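# Extract the small nail from the wooden block

## Task

Get the little nail in the upper face of the wooden block drawn out until most of its length is free. If the robot's own body touches the nail more than lightly, the attempt fails. Anything still in a gripper at the end will be dropped, and the result only counts if it stays that way with no robot support.

## Robot and tools

ROBOT. There are two six-joint arms, left_arm and right_arm, each with a parallel two-finger gripper. Bases in the scene frame: left_arm at (-0.017, +0.269, 0) m, right_arm at (-0.039, -0.354, 0) m, both turned slightly about z. Scene frame: origin on the table surface midway between the arms, +x out over the table, +z up, and left_arm sits on the +y side. The arm names are not image sides. The fingers point along the gripper's +z and close along its y. end_effector_position is the point between the pads, about 1 cm short of the tips. Each hand carries a wrist camera on a mount that can collide with things.

JOINT ORDER per arm: waist, shoulder, elbow, wrist pitch, wrist yaw, wrist roll, then the gripper opening. Waist and shoulder signs are flipped relative to the URDF, in commands and results alike. In your numbers the ranges are: waist -3.054 to 2.618, shoulder -3.142 to 0, elbow 0 to 3.142, wrist pitch -1.571 to 1.571, wrist yaw -1.571 to 1.571, wrist roll -2.094 to 2.094 (rad). True ends may differ by up to 0.036 rad.

ROW FORMAT (shared by execute_actions and move). One flat list of 14 numbers covering both arms, each in [-1, 1]: left_arm's six joint values and its opening, then right_arm's six and its opening; send all 14 even if one arm stays still. Joint values are scaled offsets, not poses: 1.0 equals 1.202 rad for the waist, 1.258 shoulder, 1.238 elbow, 2.073 wrist pitch, 2.022 wrist yaw and roll. Opening is absolute: +1 fully open, -1 shut.

execute_actions(actions): a list of actions; each action is a list of up to 15 rows, each row lasting one 1/30 s step. Fewer rows means the last one is held until 15 steps pass. Every row's joint offsets are measured from the joint angles when that action began (for the first action of a call, the last reported angles), not from the previous row. An action asking any joint to go more than 0.036 rad beyond its range is refused for both arms; if the first action fails that, or any action is malformed, the whole call does nothing. An empty list just returns the current state and images.

move(target, speed, blocking): target is one 14-number row whose offsets count from the Joint positions in the latest result that printed them. All joints travel proportionally, so the hand curves. speed (0.01 to 2 rad/s, default 0.5) caps the joint with farthest to go; paths last 0.5 to 10 s. Moves ignore obstacles and the other arm. The result adds a move: line with the ending (done, off_target, moving, held, fault), limits=held or limits=none, and the joint farthest from target for each arm. With blocking=false you get a reply after 0.5 s; until a result shows the move ended, other moves and execute_actions are refused, so use wait or stop first. Faster or deeper-past-contact targets hit and press harder.

wait(seconds 0 to 10): the robot keeps its last command; returns early when a running move ends. stop(): brakes a running move (fingers keep going). zoom_image(camera, region [x0, y0, x1, y1] in pixels, at most 504 by 504): a close-up of the latest picture from cam_high, cam_low, cam_work, cam_left_wrist or cam_right_wrist (all 504x504). read_manual(section "licences") only returns licence text. finished_scene(scene) ends the current scene, passing its number; it cannot be undone.

MOTION LIMITS. Each step, a joint's target may lead its measured angle by at most 0.202 rad (waist), 0.258 (shoulder), 0.238 (elbow), 0.573 (wrist pitch), 0.522 (yaw, roll); targets that would carry the gripper over 70 mm from where it is are scaled back. Big offsets therefore take several actions; finish leftovers with a new command. Arms sag under zero offsets: in a reply's first call send offsets back to the desired angles, then zeros, adding more if a joint still falls short.

RESULTS. The state line gives each gripper's position (m) and quat_wxyz in the scene frame; it can be off, more at long reach. Joint positions and Joint velocities list the six joints (rad, rad/s) plus the pad gap (m; 0.094 open). Joint targets shows what the joints are now being driven to. grip_measured is the finger opening on the command scale (up to about 1 mm bias per gripper). Joint torques are whole drive outputs with offsets and noise. "joint sent to its limit" means a joint reached its real end; no such line does not prove room remains. "joint command not followed" means a clearance check altered targets. FAULT, MOTOR HOT (75 °C) and OVER-TEMPERATURE FAULT lines warn of stops: 90 °C halts that arm for 10 s, 100 °C makes it go limp and fall. Holding loads heats motors, even while you think. Changed camera calibrations are listed with pictures.

GRIPPING. To hold something, command an opening roughly 0.03 below grip_measured; smaller gaps grip lighter. Pads push about 50 to 62 N, less on very thin parts, with a brief spike on first contact.

AVOID. The robot itself may touch the nail only lightly, so pull it with an object, not the fingers. Release whatever is held before finishing, and make sure the nail stays out on its own. Do not knock anything off the table, drop things, slam, or push hard, and keep the two arms from striking or pressing each other. Loose objects may get nudged now and then. The simulation keeps running while you compose replies, holding the last command.

Each tool is called as a command line: name --argument value for each argument, lists and objects as JSON in quotes; but a table of rows of numbers goes row by row, as --pt "numbers of a row", without its own name.

## Session

execute_actions --actions '[]'

Scene clock: 0.00 s.
left_arm: end_effector_position=(+0.4608, +0.0040, +0.2990) grip_measured=+1.000 end_effector_quat_wxyz=(+0.246, -0.230, +0.722, -0.605) | right_arm: end_effector_position=(-0.0042, -0.1883, +0.1730) grip_measured=+1.000 end_effector_quat_wxyz=(+0.060, -0.263, +0.962, +0.038)
Joint names: [waist, shoulder, elbow, wrist pitch, wrist yaw, wrist roll]
Joint positions: left_arm=[ 0.219 -1.759  1.357  0.231  0.526 -1.406  0.094] | right_arm=[-1.558 -1.085  1.114 -1.484  0.081  0.905  0.094]
Joint velocities: left_arm=[ 0.002  0.002 -0.007 -0.007  0.037 -0.037  0.   ] | right_arm=[ 0.022 -0.002  0.002 -0.007  0.066 -0.037  0.   ]
Joint torques (N m, as the arm reports them, + toward a larger Joint positions number): no reading
Motor temperatures (°C, as the motors report them): left_arm=[26 26 25 33 28 27] | right_arm=[24 25 25 28 26 27]
Joint targets: left_arm=[0.219 -1.751 1.365 0.228 0.527 -1.400] | right_arm=[-1.558 -1.077 1.126 -1.482 0.090 0.905]
camera_calibration (this result's frames):
cam_left_wrist: T_world_to_cam=[[0.244418, -0.0355839, 0.969017, -0.400051], [-0.954927, -0.182434, 0.234165, 0.39532], [0.168449, -0.982574, -0.0785702, 0.0679191], [0, 0, 0, 1]] pos_world=[0.46384, 0.12462, 0.300423]
cam_right_wrist: T_world_to_cam=[[0.182124, -0.980269, -0.0768356, -0.164195], [-0.851808, -0.196325, 0.485674, -0.10151], [-0.491176, -0.0230037, -0.870756, 0.266004], [0, 0, 0, 1]] pos_world=[0.0740918, -0.174765, 0.268309]

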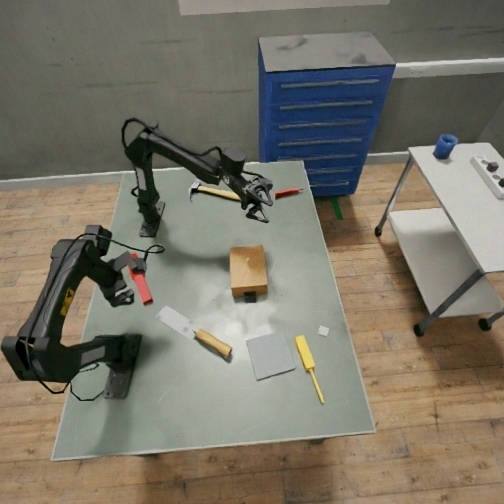

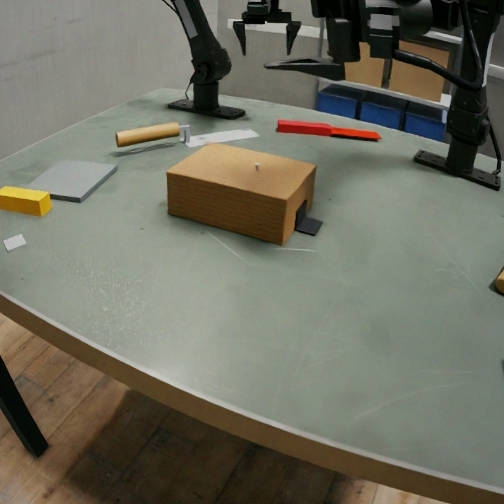

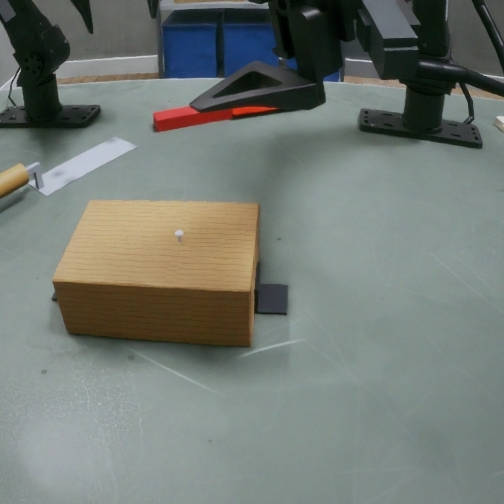

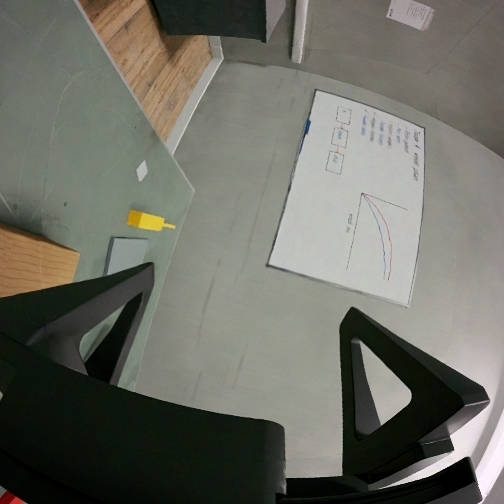

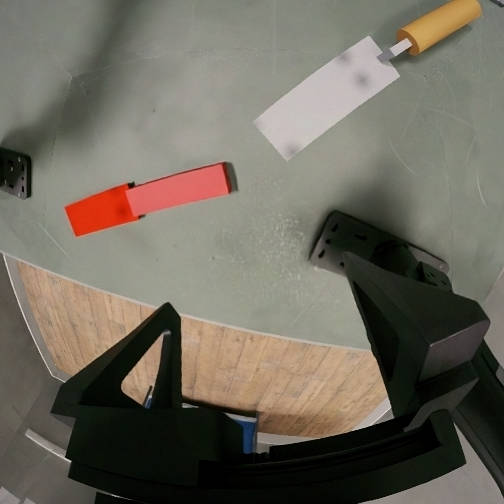

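move --target '[-0.685,0.09,-0.05,-0.69,-0.26,1,1,0,0,0,0,0,0,1]' --speed 1.0

move --target '[0,0,0,0,0,0.14,1,0,0,0,0,0,0,1]' --speed 1.0

Scene clock: 3.23 s.
left_arm: end_effector_position=(+0.2511, +0.4056, +0.1031) grip_measured=+1.000 end_effector_quat_wxyz=(+0.011, +0.066, +0.998, +0.001) | right_arm: end_effector_position=(-0.0042, -0.1883, +0.1730) grip_measured=+1.000 end_effector_quat_wxyz=(+0.060, -0.263, +0.962, +0.038)
Joint names: [waist, shoulder, elbow, wrist pitch, wrist yaw, wrist roll]
Joint positions: left_arm=[-0.598 -1.669  1.31  -1.191  0.01   0.604  0.094] | right_arm=[-1.558 -1.085  1.114 -1.484  0.081  0.905  0.094]
Joint velocities: left_arm=[0.017 0.012 0.002 0.007 0.037 0.022 0.   ] | right_arm=[ 0.002 -0.007 -0.012 -0.066  0.037 -0.007  0.   ]
Joint torques (N m, as the arm reports them, + toward a larger Joint positions number): left_arm=[-0.53  8.58  4.07  0.41 -0.07  0.08] | right_arm=[-0.02  1.59  4.62  0.65  0.05  0.01]
Motor temperatures (°C, as the motors report them): left_arm=[26 27 26 34 28 27] | right_arm=[24 25 25 28 26 27]
Joint targets: left_arm=[-0.604 -1.646 1.295 -1.200 0.000 0.616] | right_arm=[-1.558 -1.085 1.114 -1.484 0.081 0.905]
move: off_target (left_arm); limits=none; left_arm: farthest joint: the shoulder, 0.023 radians from its target (0.113 radians at the start); right_arm: farthest joint: the waist, 0.000 radians from its target (0.000 radians at the start)
camera_calibration (this result's frames):
cam_left_wrist: T_world_to_cam=[[0.112983, -0.99292, -0.0366787, 0.380345], [-0.8691, -0.116651, 0.480684, 0.240644], [-0.481559, -0.0224318, -0.876126, 0.338472], [0, 0, 0, 1]] pos_world=[0.329166, 0.413316, 0.194821]
cam_right_wrist: T_world_to_cam=[[0.182124, -0.980269, -0.0768356, -0.164195], [-0.851808, -0.196325, 0.485674, -0.10151], [-0.491176, -0.0230037, -0.870756, 0.266004], [0, 0, 0, 1]] pos_world=[0.0740918, -0.174765, 0.268309]

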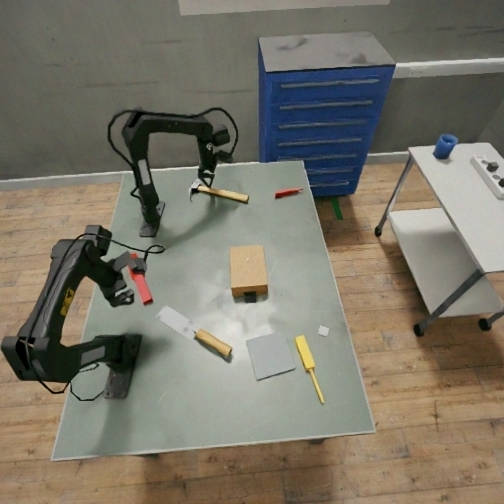

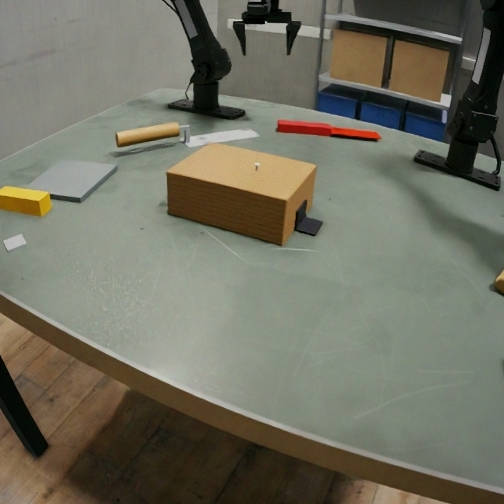

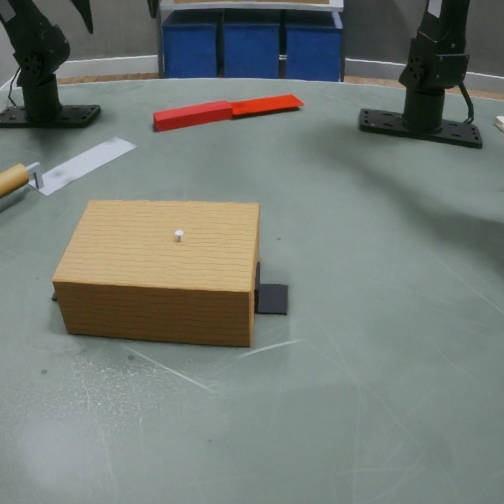

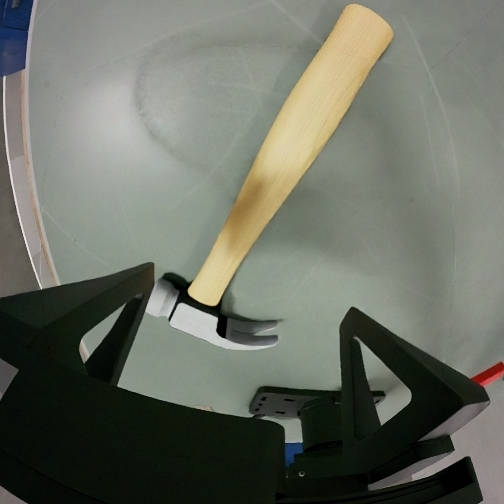

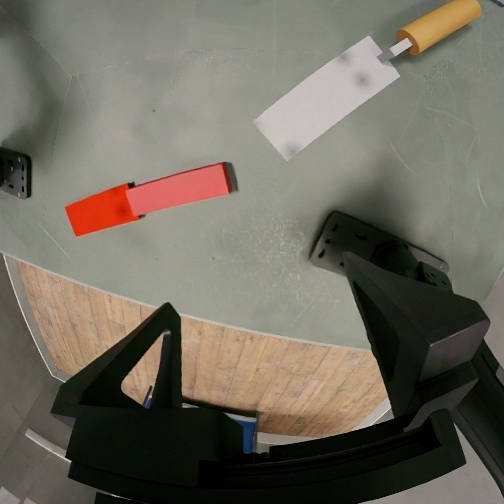

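Scene clock: 4.43 s.
left_arm: end_effector_position=(+0.2511, +0.4056, +0.1031) grip_measured=+1.000 end_effector_quat_wxyz=(+0.011, +0.200, +0.980, +0.003) | right_arm: end_effector_position=(-0.0042, -0.1883, +0.1730) grip_measured=+1.000 end_effector_quat_wxyz=(+0.060, -0.263, +0.962, +0.038)
Joint names: [waist, shoulder, elbow, wrist pitch, wrist yaw, wrist roll]
Joint positions: left_arm=[-0.598 -1.669  1.31  -1.191  0.01   0.876  0.094] | right_arm=[-1.558 -1.085  1.114 -1.484  0.081  0.905  0.094]
Joint velocities: left_arm=[ 0.002 -0.017 -0.007  0.007 -0.11   0.051  0.   ] | right_arm=[ 0.007  0.007 -0.002  0.007 -0.066  0.022  0.   ]
Joint torques (N m, as the arm reports them, + toward a larger Joint positions number): left_arm=[0.06 6.62 5.17 0.53 0.01 0.09] | right_arm=[-0.01  1.61  4.62  0.65  0.05  0.01]
Motor temperatures (°C, as the motors report them): left_arm=[26 27 26 34 28 27] | right_arm=[24 25 25 28 26 27]
Joint targets: left_arm=[-0.598 -1.669 1.310 -1.191 0.010 0.888] | right_arm=[-1.558 -1.085 1.114 -1.484 0.081 0.905]
move: done; limits=none; left_arm: farthest joint: the wrist roll, 0.011 radians from its target (0.283 radians at the start); right_arm: farthest joint: the waist, 0.000 radians from its target (0.000 radians at the start)
camera_calibration (this result's frames):
cam_left_wrist: T_world_to_cam=[[-0.15782, -0.986535, -0.0429083, 0.446408], [-0.868847, 0.118081, 0.480793, 0.145351], [-0.469252, 0.113159, -0.875784, 0.280343], [0, 0, 0, 1]] pos_world=[0.328292, 0.391511, 0.194791]
cam_right_wrist: T_world_to_cam=[[0.182138, -0.980257, -0.0769514, -0.164152], [-0.851617, -0.196387, 0.485985, -0.101627], [-0.491502, -0.0229834, -0.870573, 0.265937], [0, 0, 0, 1]] pos_world=[0.0740599, -0.174757, 0.268275]

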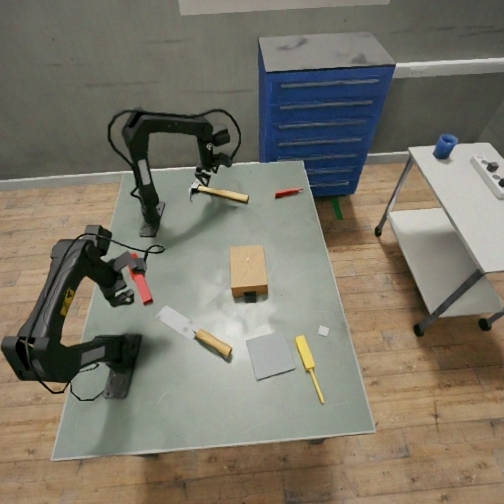

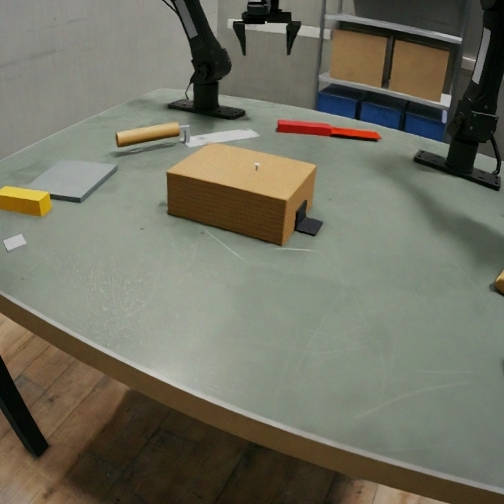

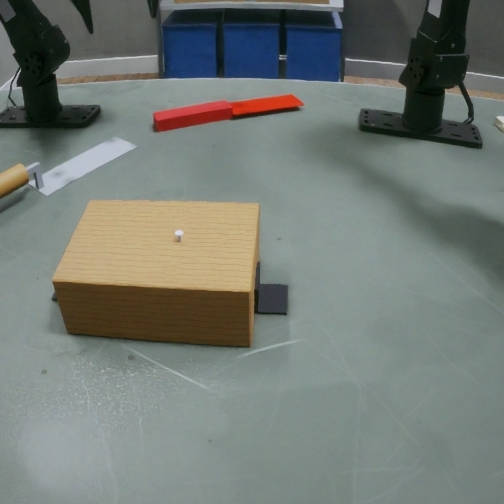

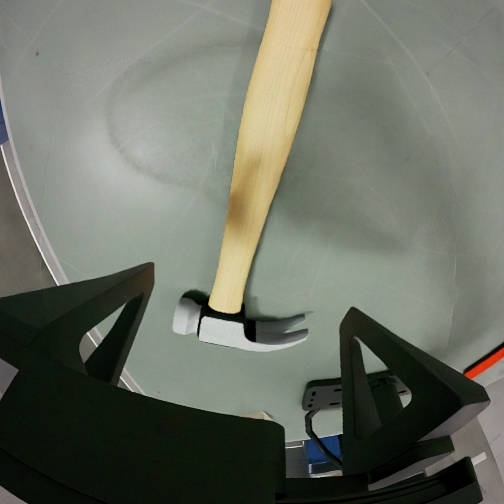

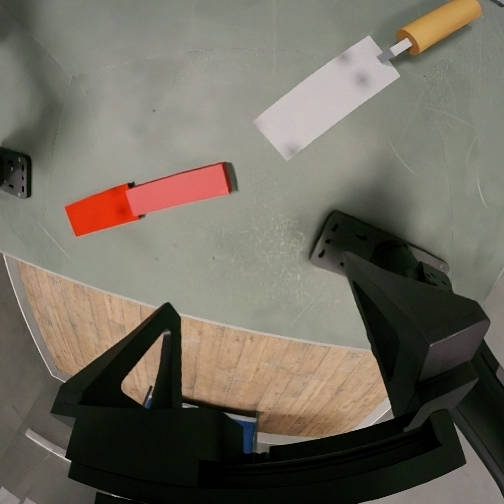

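move --target '[-0.038,-0.095,-0.197,0.156,0,0.015,1,0,0,0,0,0,0,1]' --speed 0.35

move --target '[0,0,0,0,0,0,-0.7,0,0,0,0,0,0,1]'

Scene clock: 6.43 s.
left_arm: end_effector_position=(+0.2465, +0.4151, +0.0186) grip_measured=+1.000 end_effector_quat_wxyz=(+0.004, +0.193, +0.981, -0.003) | right_arm: end_effector_position=(-0.0043, -0.1882, +0.1730) grip_measured=+1.000 end_effector_quat_wxyz=(+0.060, -0.263, +0.962, +0.038)
Joint names: [waist, shoulder, elbow, wrist pitch, wrist yaw, wrist roll]
Joint positions: left_arm=[-0.632 -1.777  1.086 -0.876  0.009  0.896  0.094] | right_arm=[-1.558 -1.085  1.114 -1.484  0.08   0.905  0.094]
Joint velocities: left_arm=[ 0.012 -0.007  0.002 -0.022 -0.007  0.022  0.   ] | right_arm=[ 0.002 -0.017  0.032 -0.022 -0.007  0.007  0.   ]
Joint torques (N m, as the arm reports them, + toward a larger Joint positions number): left_arm=[-0.89  6.14  3.22  0.57  0.05  0.1 ] | right_arm=[-0.02  1.59  4.61  0.65  0.05  0.  ]
Motor temperatures (°C, as the motors report them): left_arm=[26 28 26 34 28 27] | right_arm=[24 25 25 28 26 27]
Joint targets: left_arm=[-0.644 -1.789 1.066 -0.868 0.010 0.907] | right_arm=[-1.558 -1.085 1.114 -1.484 0.081 0.905]
move: done; limits=none; left_arm: farthest joint: the elbow, 0.020 radians from its target (0.244 radians at the start); right_arm: farthest joint: the wrist yaw, 0.001 radians from its target (0.000 radians at the start)
camera_calibration (this result's frames):
cam_left_wrist: T_world_to_cam=[[-0.143714, -0.989058, -0.0333173, 0.448721], [-0.862847, 0.108747, 0.493628, 0.183], [-0.484604, 0.0996891, -0.869035, 0.212322], [0, 0, 0, 1]] pos_world=[0.32528, 0.402745, 0.109131]
cam_right_wrist: T_world_to_cam=[[0.182153, -0.980245, -0.0770672, -0.164109], [-0.851425, -0.196448, 0.486295, -0.101744], [-0.491828, -0.0229632, -0.870389, 0.26587], [0, 0, 0, 1]] pos_world=[0.0740279, -0.174749, 0.268241]

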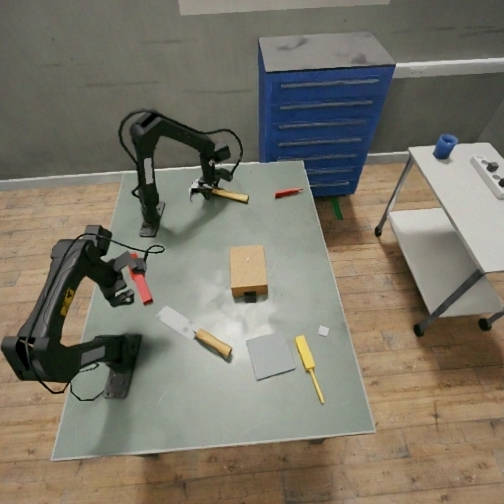

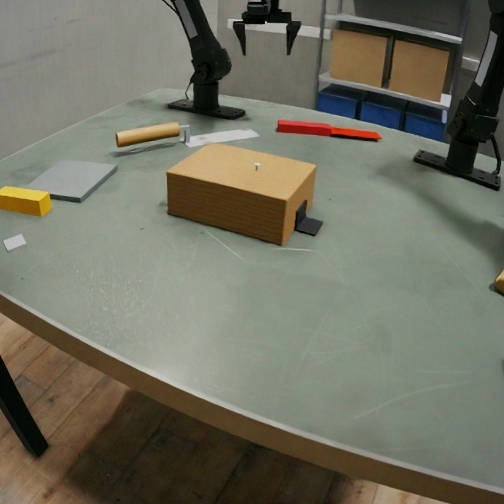

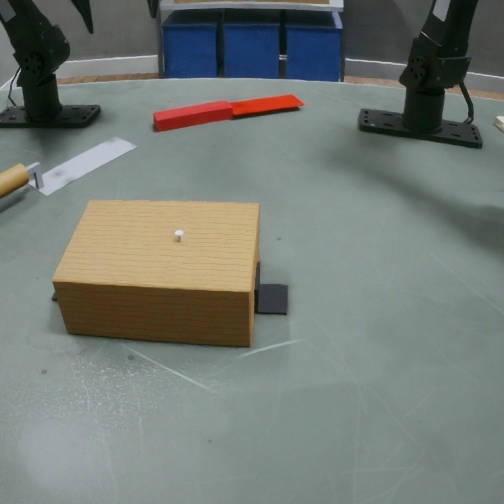

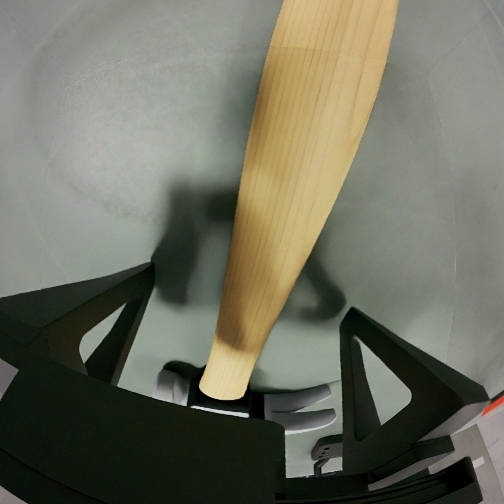

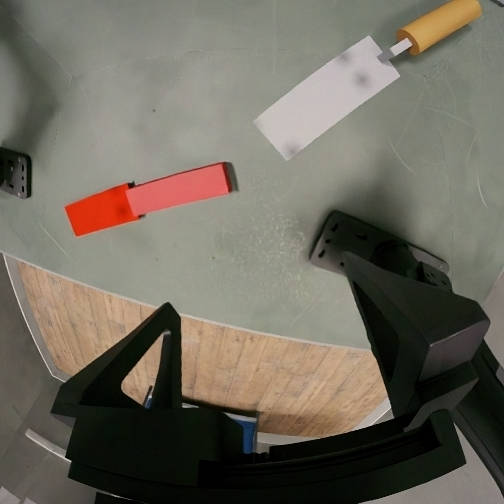

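Scene clock: 6.93 s.
left_arm: end_effector_position=(+0.2470, +0.4158, +0.0186) grip_measured=-0.506 end_effector_quat_wxyz=(+0.005, +0.193, +0.981, -0.001) | right_arm: end_effector_position=(-0.0043, -0.1882, +0.1730) grip_measured=+1.000 end_effector_quat_wxyz=(+0.060, -0.263, +0.962, +0.038)
Joint names: [waist, shoulder, elbow, wrist pitch, wrist yaw, wrist roll]
Joint positions: left_arm=[-0.632 -1.777  1.086 -0.873  0.007  0.897  0.023] | right_arm=[-1.558 -1.085  1.114 -1.484  0.08   0.905  0.094]
Joint velocities: left_arm=[ 0.002 -0.002  0.012 -0.007 -0.022  0.007  0.001] | right_arm=[ 0.002  0.007  0.002 -0.022 -0.007 -0.066  0.   ]
Joint torques (N m, as the arm reports them, + toward a larger Joint positions number): left_arm=[-0.02  7.09  4.6   0.46  0.01 -0.01] | right_arm=[0.   1.59 4.62 0.65 0.05 0.  ]
Motor temperatures (°C, as the motors report them): left_arm=[26 28 26 34 28 27] | right_arm=[24 25 25 28 26 27]
Joint targets: left_arm=[-0.632 -1.777 1.086 -0.876 0.009 0.896] | right_arm=[-1.558 -1.085 1.114 -1.484 0.081 0.905]
move: done; limits=none; left_arm: farthest joint: the wrist pitch, 0.003 radians from its target (0.000 radians at the start); right_arm: farthest joint: the waist, 0.000 radians from its target (0.000 radians at the start)
camera_calibration (this result's frames):
cam_left_wrist: T_world_to_cam=[[-0.144768, -0.988765, -0.0372283, 0.449774], [-0.863658, 0.107912, 0.492392, 0.183959], [-0.482843, 0.103435, -0.869577, 0.210528], [0, 0, 0, 1]] pos_world=[0.325642, 0.403094, 0.109234]
cam_right_wrist: T_world_to_cam=[[0.182153, -0.980245, -0.0770672, -0.164109], [-0.851425, -0.196448, 0.486295, -0.101744], [-0.491828, -0.0229632, -0.870389, 0.26587], [0, 0, 0, 1]] pos_world=[0.0740279, -0.174749, 0.268241]

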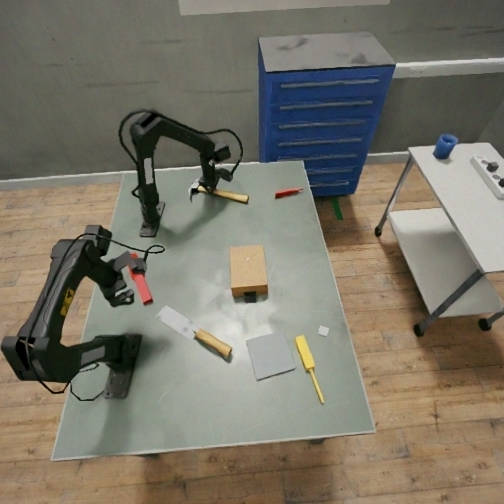

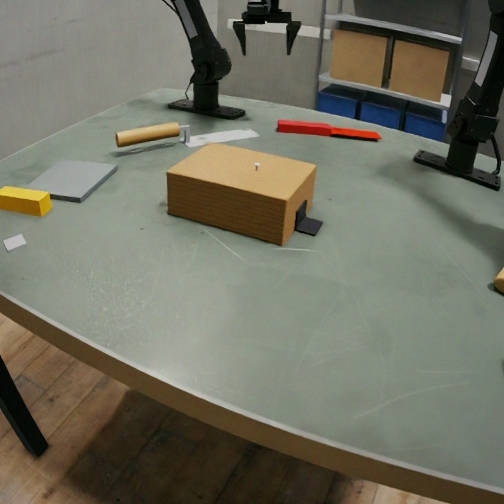

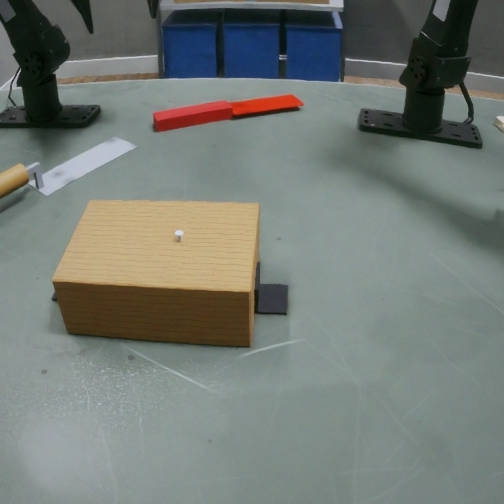

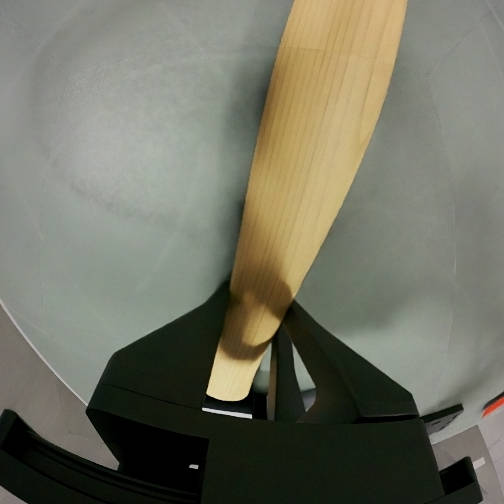

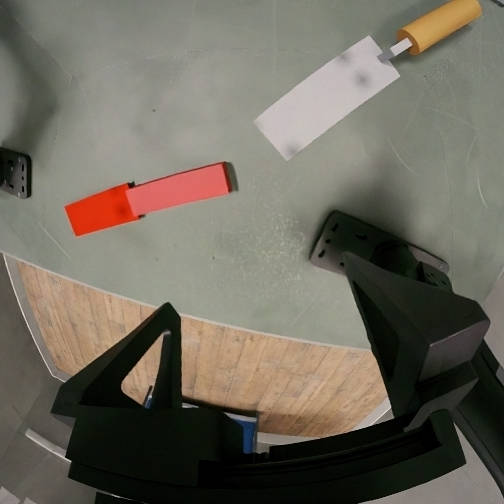

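move --target '[0,0.18,0.15,-0.1,0,0,-0.7,0,0,0,0,0,0,1]' --speed 0.4

Scene clock: 9.10 s.
left_arm: end_effector_position=(+0.2565, +0.4198, +0.1123) grip_measured=-0.506 end_effector_quat_wxyz=(+0.067, +0.193, +0.978, +0.048) | right_arm: end_effector_position=(-0.0043, -0.1882, +0.1730) grip_measured=+1.000 end_effector_quat_wxyz=(+0.060, -0.263, +0.962, +0.038)
Joint names: [waist, shoulder, elbow, wrist pitch, wrist yaw, wrist roll]
Joint positions: left_arm=[-0.632 -1.576  1.236 -1.066  0.014  0.897  0.023] | right_arm=[-1.558 -1.085  1.114 -1.484  0.08   0.905  0.094]
Joint velocities: left_arm=[ 0.002  0.002  0.007 -0.022 -0.037 -0.022  0.   ] | right_arm=[ 0.012  0.002 -0.022 -0.051 -0.007  0.007  0.   ]
Joint torques (N m, as the arm reports them, + toward a larger Joint positions number): left_arm=[-0.01  8.21  7.7   0.69 -0.07  0.01] | right_arm=[0.   1.59 4.62 0.65 0.04 0.01]
Motor temperatures (°C, as the motors report them): left_arm=[26 28 26 33 28 27] | right_arm=[24 25 25 28 26 27]
Joint targets: left_arm=[-0.632 -1.551 1.271 -1.080 0.007 0.897] | right_arm=[-1.558 -1.085 1.114 -1.484 0.081 0.905]
move: off_target (left_arm); limits=none; left_arm: farthest joint: the elbow, 0.036 radians from its target (0.186 radians at the start); right_arm: farthest joint: the waist, 0.000 radians from its target (0.000 radians at the start)
camera_calibration (this result's frames):
cam_left_wrist: T_world_to_cam=[[-0.13373, -0.982851, -0.126964, 0.463305], [-0.924652, 0.0776518, 0.372813, 0.18733], [-0.356561, 0.167253, -0.919179, 0.242608], [0, 0, 0, 1]] pos_world=[0.321677, 0.400236, 0.211984]
cam_right_wrist: T_world_to_cam=[[0.182153, -0.980245, -0.0770672, -0.164109], [-0.851425, -0.196448, 0.486295, -0.101744], [-0.491828, -0.0229632, -0.870389, 0.26587], [0, 0, 0, 1]] pos_world=[0.0740279, -0.174749, 0.268241]

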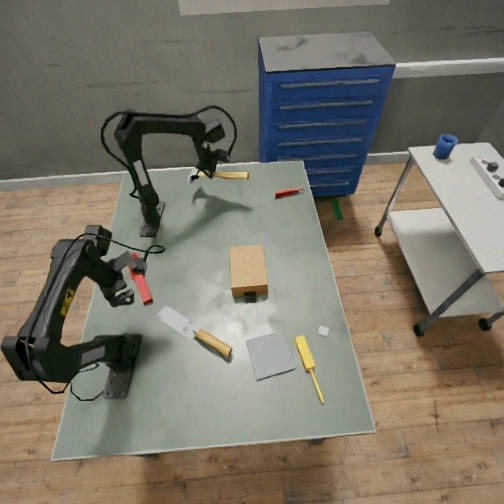

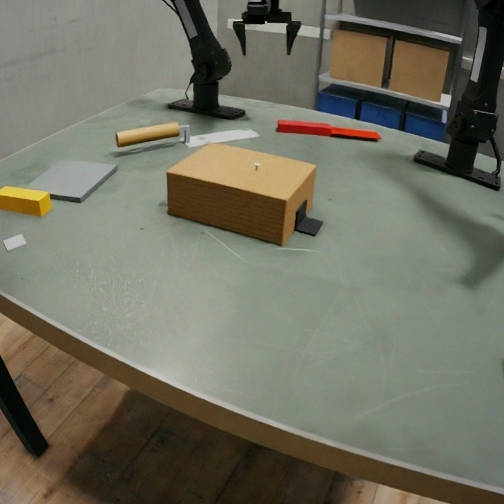

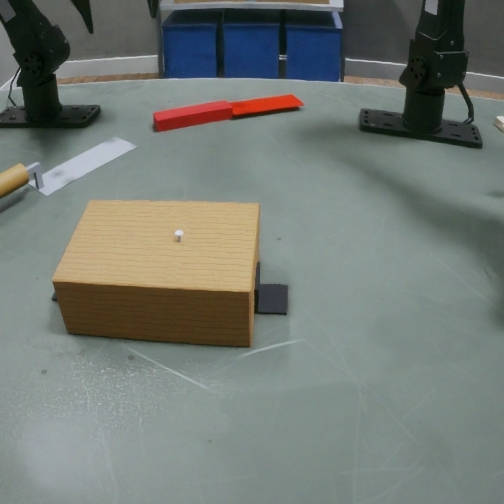

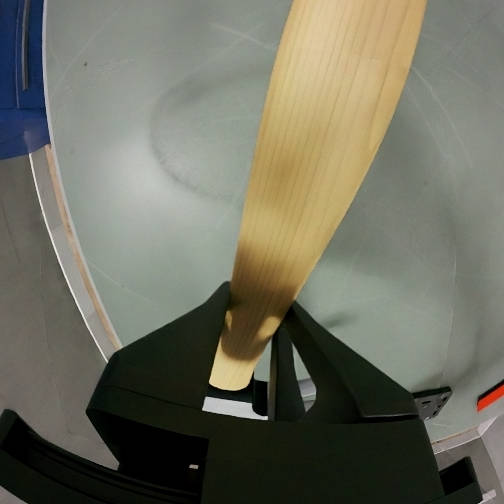

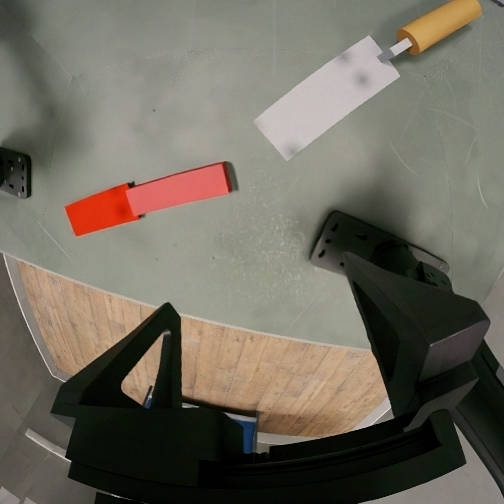

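move --target '[0.5,0.011,0.045,0.6,0,-0.08,-0.7,0,0,0,0,0,0,1]' --speed 0.6

move --target '[0.23,-0.06,-0.33,0.38,0,0.01,-0.7,0,0,0,0,0,0,1]' --speed 0.4

Scene clock: 12.30 s.
left_arm: end_effector_position=(+0.4916, +0.2202, +0.2895) grip_measured=-0.506 end_effector_quat_wxyz=(+0.575, +0.324, +0.729, +0.182) | right_arm: end_effector_position=(-0.0044, -0.1882, +0.1730) grip_measured=+1.000 end_effector_quat_wxyz=(+0.059, -0.263, +0.962, +0.038)
Joint names: [waist, shoulder, elbow, wrist pitch, wrist yaw, wrist roll]
Joint positions: left_arm=[-0.034 -1.576  1.236  0.063  0.019  0.731  0.023] | right_arm=[-1.558 -1.085  1.114 -1.484  0.08   0.905  0.094]
Joint velocities: left_arm=[ 0.017  0.017  0.007  0.022  0.037 -0.007  0.   ] | right_arm=[ 0.007  0.007 -0.012 -0.022 -0.051  0.095  0.   ]
Joint torques (N m, as the arm reports them, + toward a larger Joint positions number): left_arm=[ 0.22  8.48 10.14  3.57 -0.05  0.03] | right_arm=[-0.01  1.59  4.63  0.65  0.05  0.01]
Motor temperatures (°C, as the motors report them): left_arm=[26 28 27 35 28 27] | right_arm=[24 25 25 28 26 27]
Joint targets: left_arm=[-0.031 -1.562 1.291 0.177 0.014 0.736] | right_arm=[-1.558 -1.085 1.114 -1.484 0.080 0.905]
move: off_target (left_arm); limits=none; left_arm: farthest joint: the wrist pitch, 0.114 radians from its target (1.245 radians at the start); right_arm: farthest joint: the waist, 0.000 radians from its target (0.000 radians at the start)
camera_calibration (this result's frames):
cam_left_wrist: T_world_to_cam=[[-0.186167, -0.870295, -0.455991, 0.417367], [-0.647027, 0.457856, -0.609692, 0.418359], [0.73939, 0.181534, -0.648342, -0.0976717], [0, 0, 0, 1]] pos_world=[0.420607, 0.189415, 0.382061]
cam_right_wrist: T_world_to_cam=[[0.182168, -0.980234, -0.077183, -0.164065], [-0.851234, -0.196509, 0.486606, -0.101861], [-0.492154, -0.0229431, -0.870206, 0.265803], [0, 0, 0, 1]] pos_world=[0.0739959, -0.174741, 0.268207]

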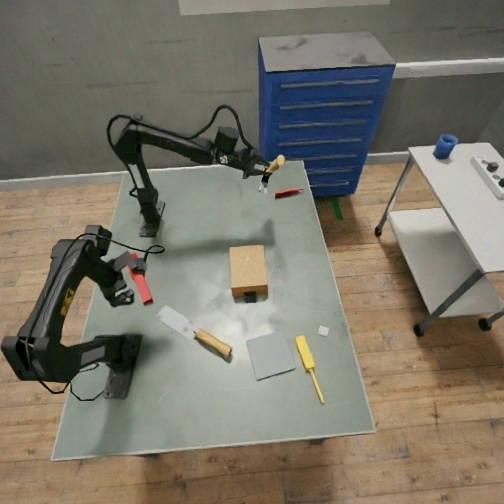

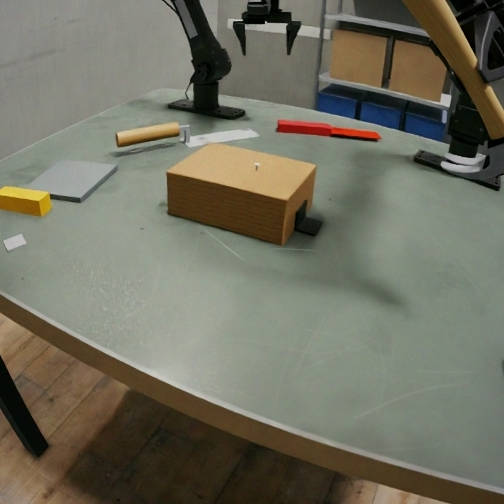

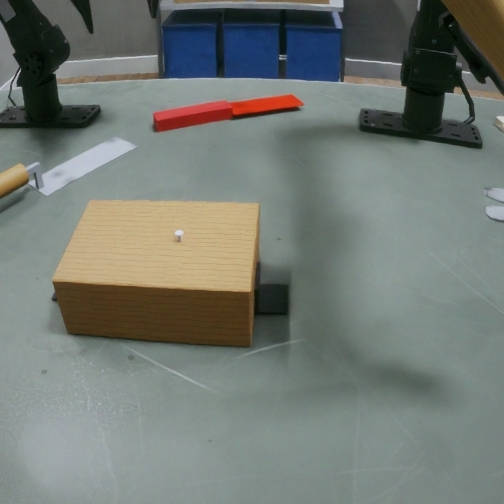

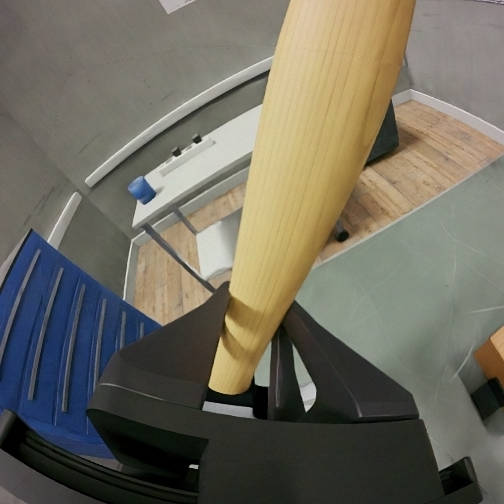

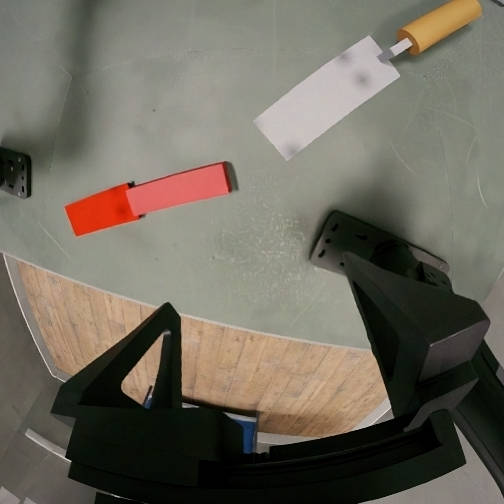

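Scene clock: 14.97 s.
left_arm: end_effector_position=(+0.4479, +0.0912, +0.2030) grip_measured=-0.506 end_effector_quat_wxyz=(+0.650, +0.394, +0.640, +0.114) | right_arm: end_effector_position=(-0.0044, -0.1882, +0.1730) grip_measured=+1.000 end_effector_quat_wxyz=(+0.059, -0.263, +0.962, +0.038)
Joint names: [waist, shoulder, elbow, wrist pitch, wrist yaw, wrist roll]
Joint positions: left_arm=[ 0.236 -1.67   0.811  0.73   0.019  0.728  0.023] | right_arm=[-1.558 -1.085  1.114 -1.484  0.08   0.905  0.094]
Joint velocities: left_arm=[ 0.007  0.007  0.022  0.022  0.037 -0.022 -0.001] | right_arm=[-0.002  0.022  0.017 -0.037 -0.051  0.037  0.   ]
Joint torques (N m, as the arm reports them, + toward a larger Joint positions number): left_arm=[ 0.65  8.72  6.6   3.68 -0.02  0.25] | right_arm=[0.   1.6  4.62 0.65 0.05 0.01]
Motor temperatures (°C, as the motors report them): left_arm=[26 29 27 37 28 27] | right_arm=[24 25 25 28 26 27]
Joint targets: left_arm=[0.243 -1.652 0.827 0.851 0.019 0.751] | right_arm=[-1.558 -1.085 1.114 -1.484 0.080 0.905]
move: off_target (left_arm); limits=none; left_arm: farthest joint: the wrist pitch, 0.121 radians from its target (0.787 radians at the start); right_arm: farthest joint: the waist, 0.000 radians from its target (0.000 radians at the start)
camera_calibration (this result's frames):
cam_left_wrist: T_world_to_cam=[[-0.347343, -0.814697, -0.464351, 0.326305], [-0.411855, 0.577403, -0.704969, 0.299488], [0.842454, -0.053621, -0.536094, -0.145505], [0, 0, 0, 1]] pos_world=[0.359267, 0.0851119, 0.284646]
cam_right_wrist: T_world_to_cam=[[0.182168, -0.980234, -0.077183, -0.164065], [-0.851234, -0.196509, 0.486606, -0.101861], [-0.492154, -0.0229431, -0.870206, 0.265803], [0, 0, 0, 1]] pos_world=[0.0739959, -0.174741, 0.268207]

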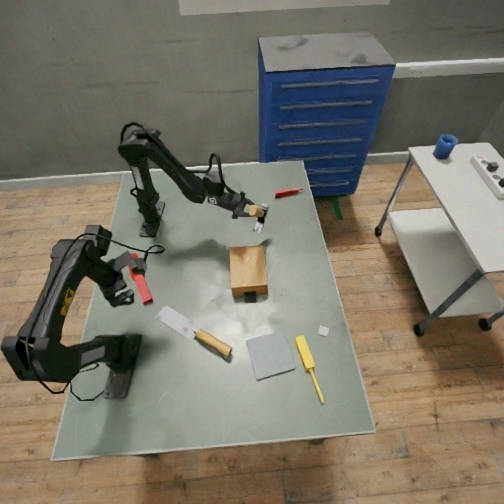

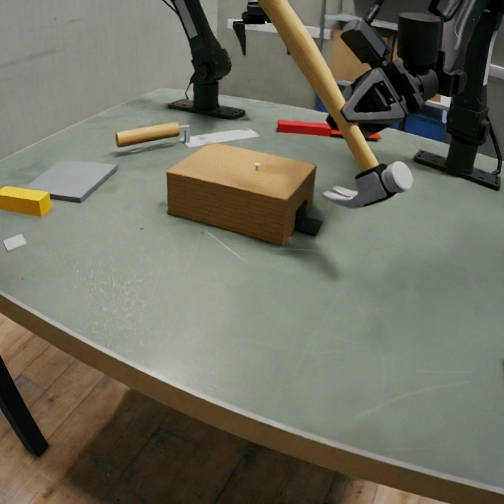

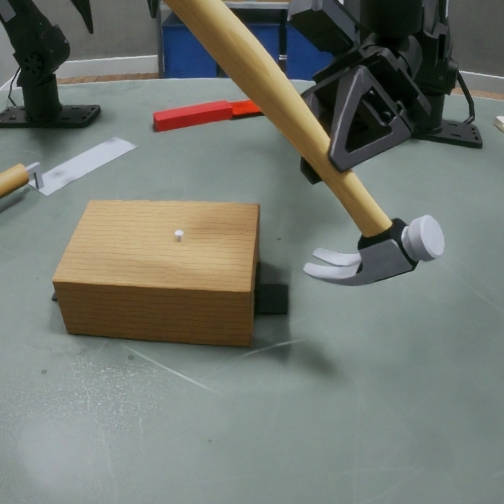

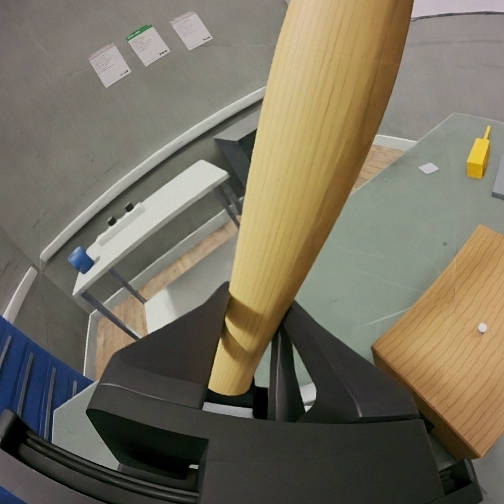

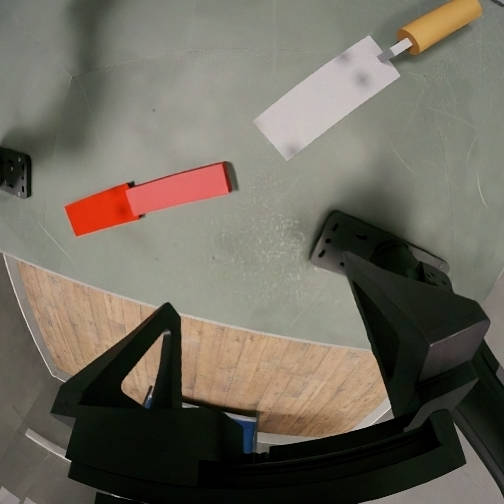

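move --target '[0.14,0.011,0.015,0.09,0,0.01,-0.7,0,0,0,0,0,0,1]' --speed 0.2

Scene clock: 17.27 s.
left_arm: end_effector_position=(+0.4131, +0.0170, +0.2034) grip_measured=-0.507 end_effector_quat_wxyz=(+0.669, +0.441, +0.595, +0.064) | right_arm: end_effector_position=(-0.0044, -0.1882, +0.1730) grip_measured=+1.000 end_effector_quat_wxyz=(+0.059, -0.263, +0.962, +0.038)
Joint names: [waist, shoulder, elbow, wrist pitch, wrist yaw, wrist roll]
Joint positions: left_arm=[ 0.401 -1.688  0.796  0.794  0.017  0.734  0.023] | right_arm=[-1.558 -1.085  1.114 -1.484  0.08   0.905  0.094]
Joint velocities: left_arm=[ 0.002 -0.007  0.007  0.066 -0.022  0.066  0.   ] | right_arm=[ 0.007  0.012 -0.017  0.007  0.051 -0.022  0.   ]
Joint torques (N m, as the arm reports them, + toward a larger Joint positions number): left_arm=[ 0.27  9.91  7.56  3.68 -0.01  0.16] | right_arm=[0.   1.59 4.62 0.66 0.05 0.01]
Motor temperatures (°C, as the motors report them): left_arm=[26 29 27 38 28 27] | right_arm=[24 25 25 28 26 27]
Joint targets: left_arm=[0.404 -1.656 0.829 0.916 0.019 0.748] | right_arm=[-1.558 -1.085 1.114 -1.484 0.080 0.905]
move: off_target (left_arm); limits=none; left_arm: farthest joint: the wrist pitch, 0.122 radians from its target (0.187 radians at the start); right_arm: farthest joint: the waist, 0.000 radians from its target (0.000 radians at the start)
camera_calibration (this result's frames):
cam_left_wrist: T_world_to_cam=[[-0.461859, -0.75189, -0.470476, 0.30145], [-0.290405, 0.629396, -0.720782, 0.280506], [0.838064, -0.196271, -0.509045, -0.121189], [0, 0, 0, 1]] pos_world=[0.322252, 0.0263221, 0.282317]
cam_right_wrist: T_world_to_cam=[[0.182182, -0.980222, -0.0772988, -0.164022], [-0.851042, -0.196571, 0.486916, -0.101978], [-0.49248, -0.0229229, -0.870022, 0.265736], [0, 0, 0, 1]] pos_world=[0.073964, -0.174732, 0.268172]

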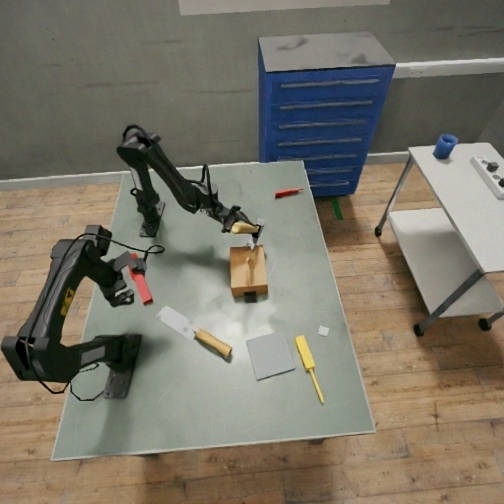

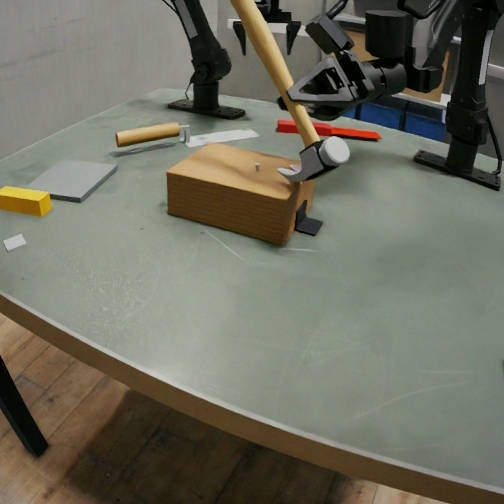

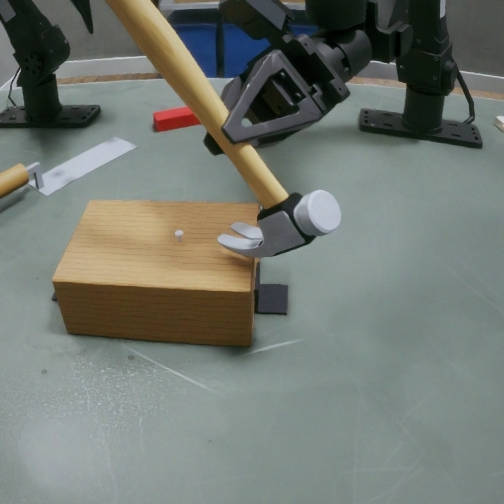

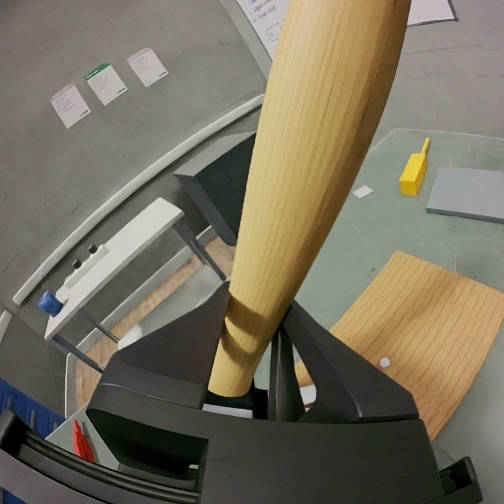

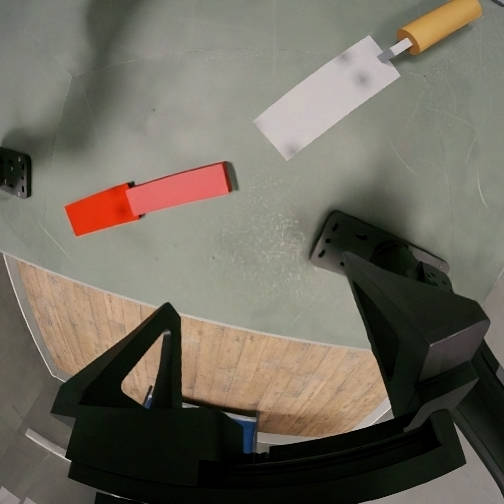

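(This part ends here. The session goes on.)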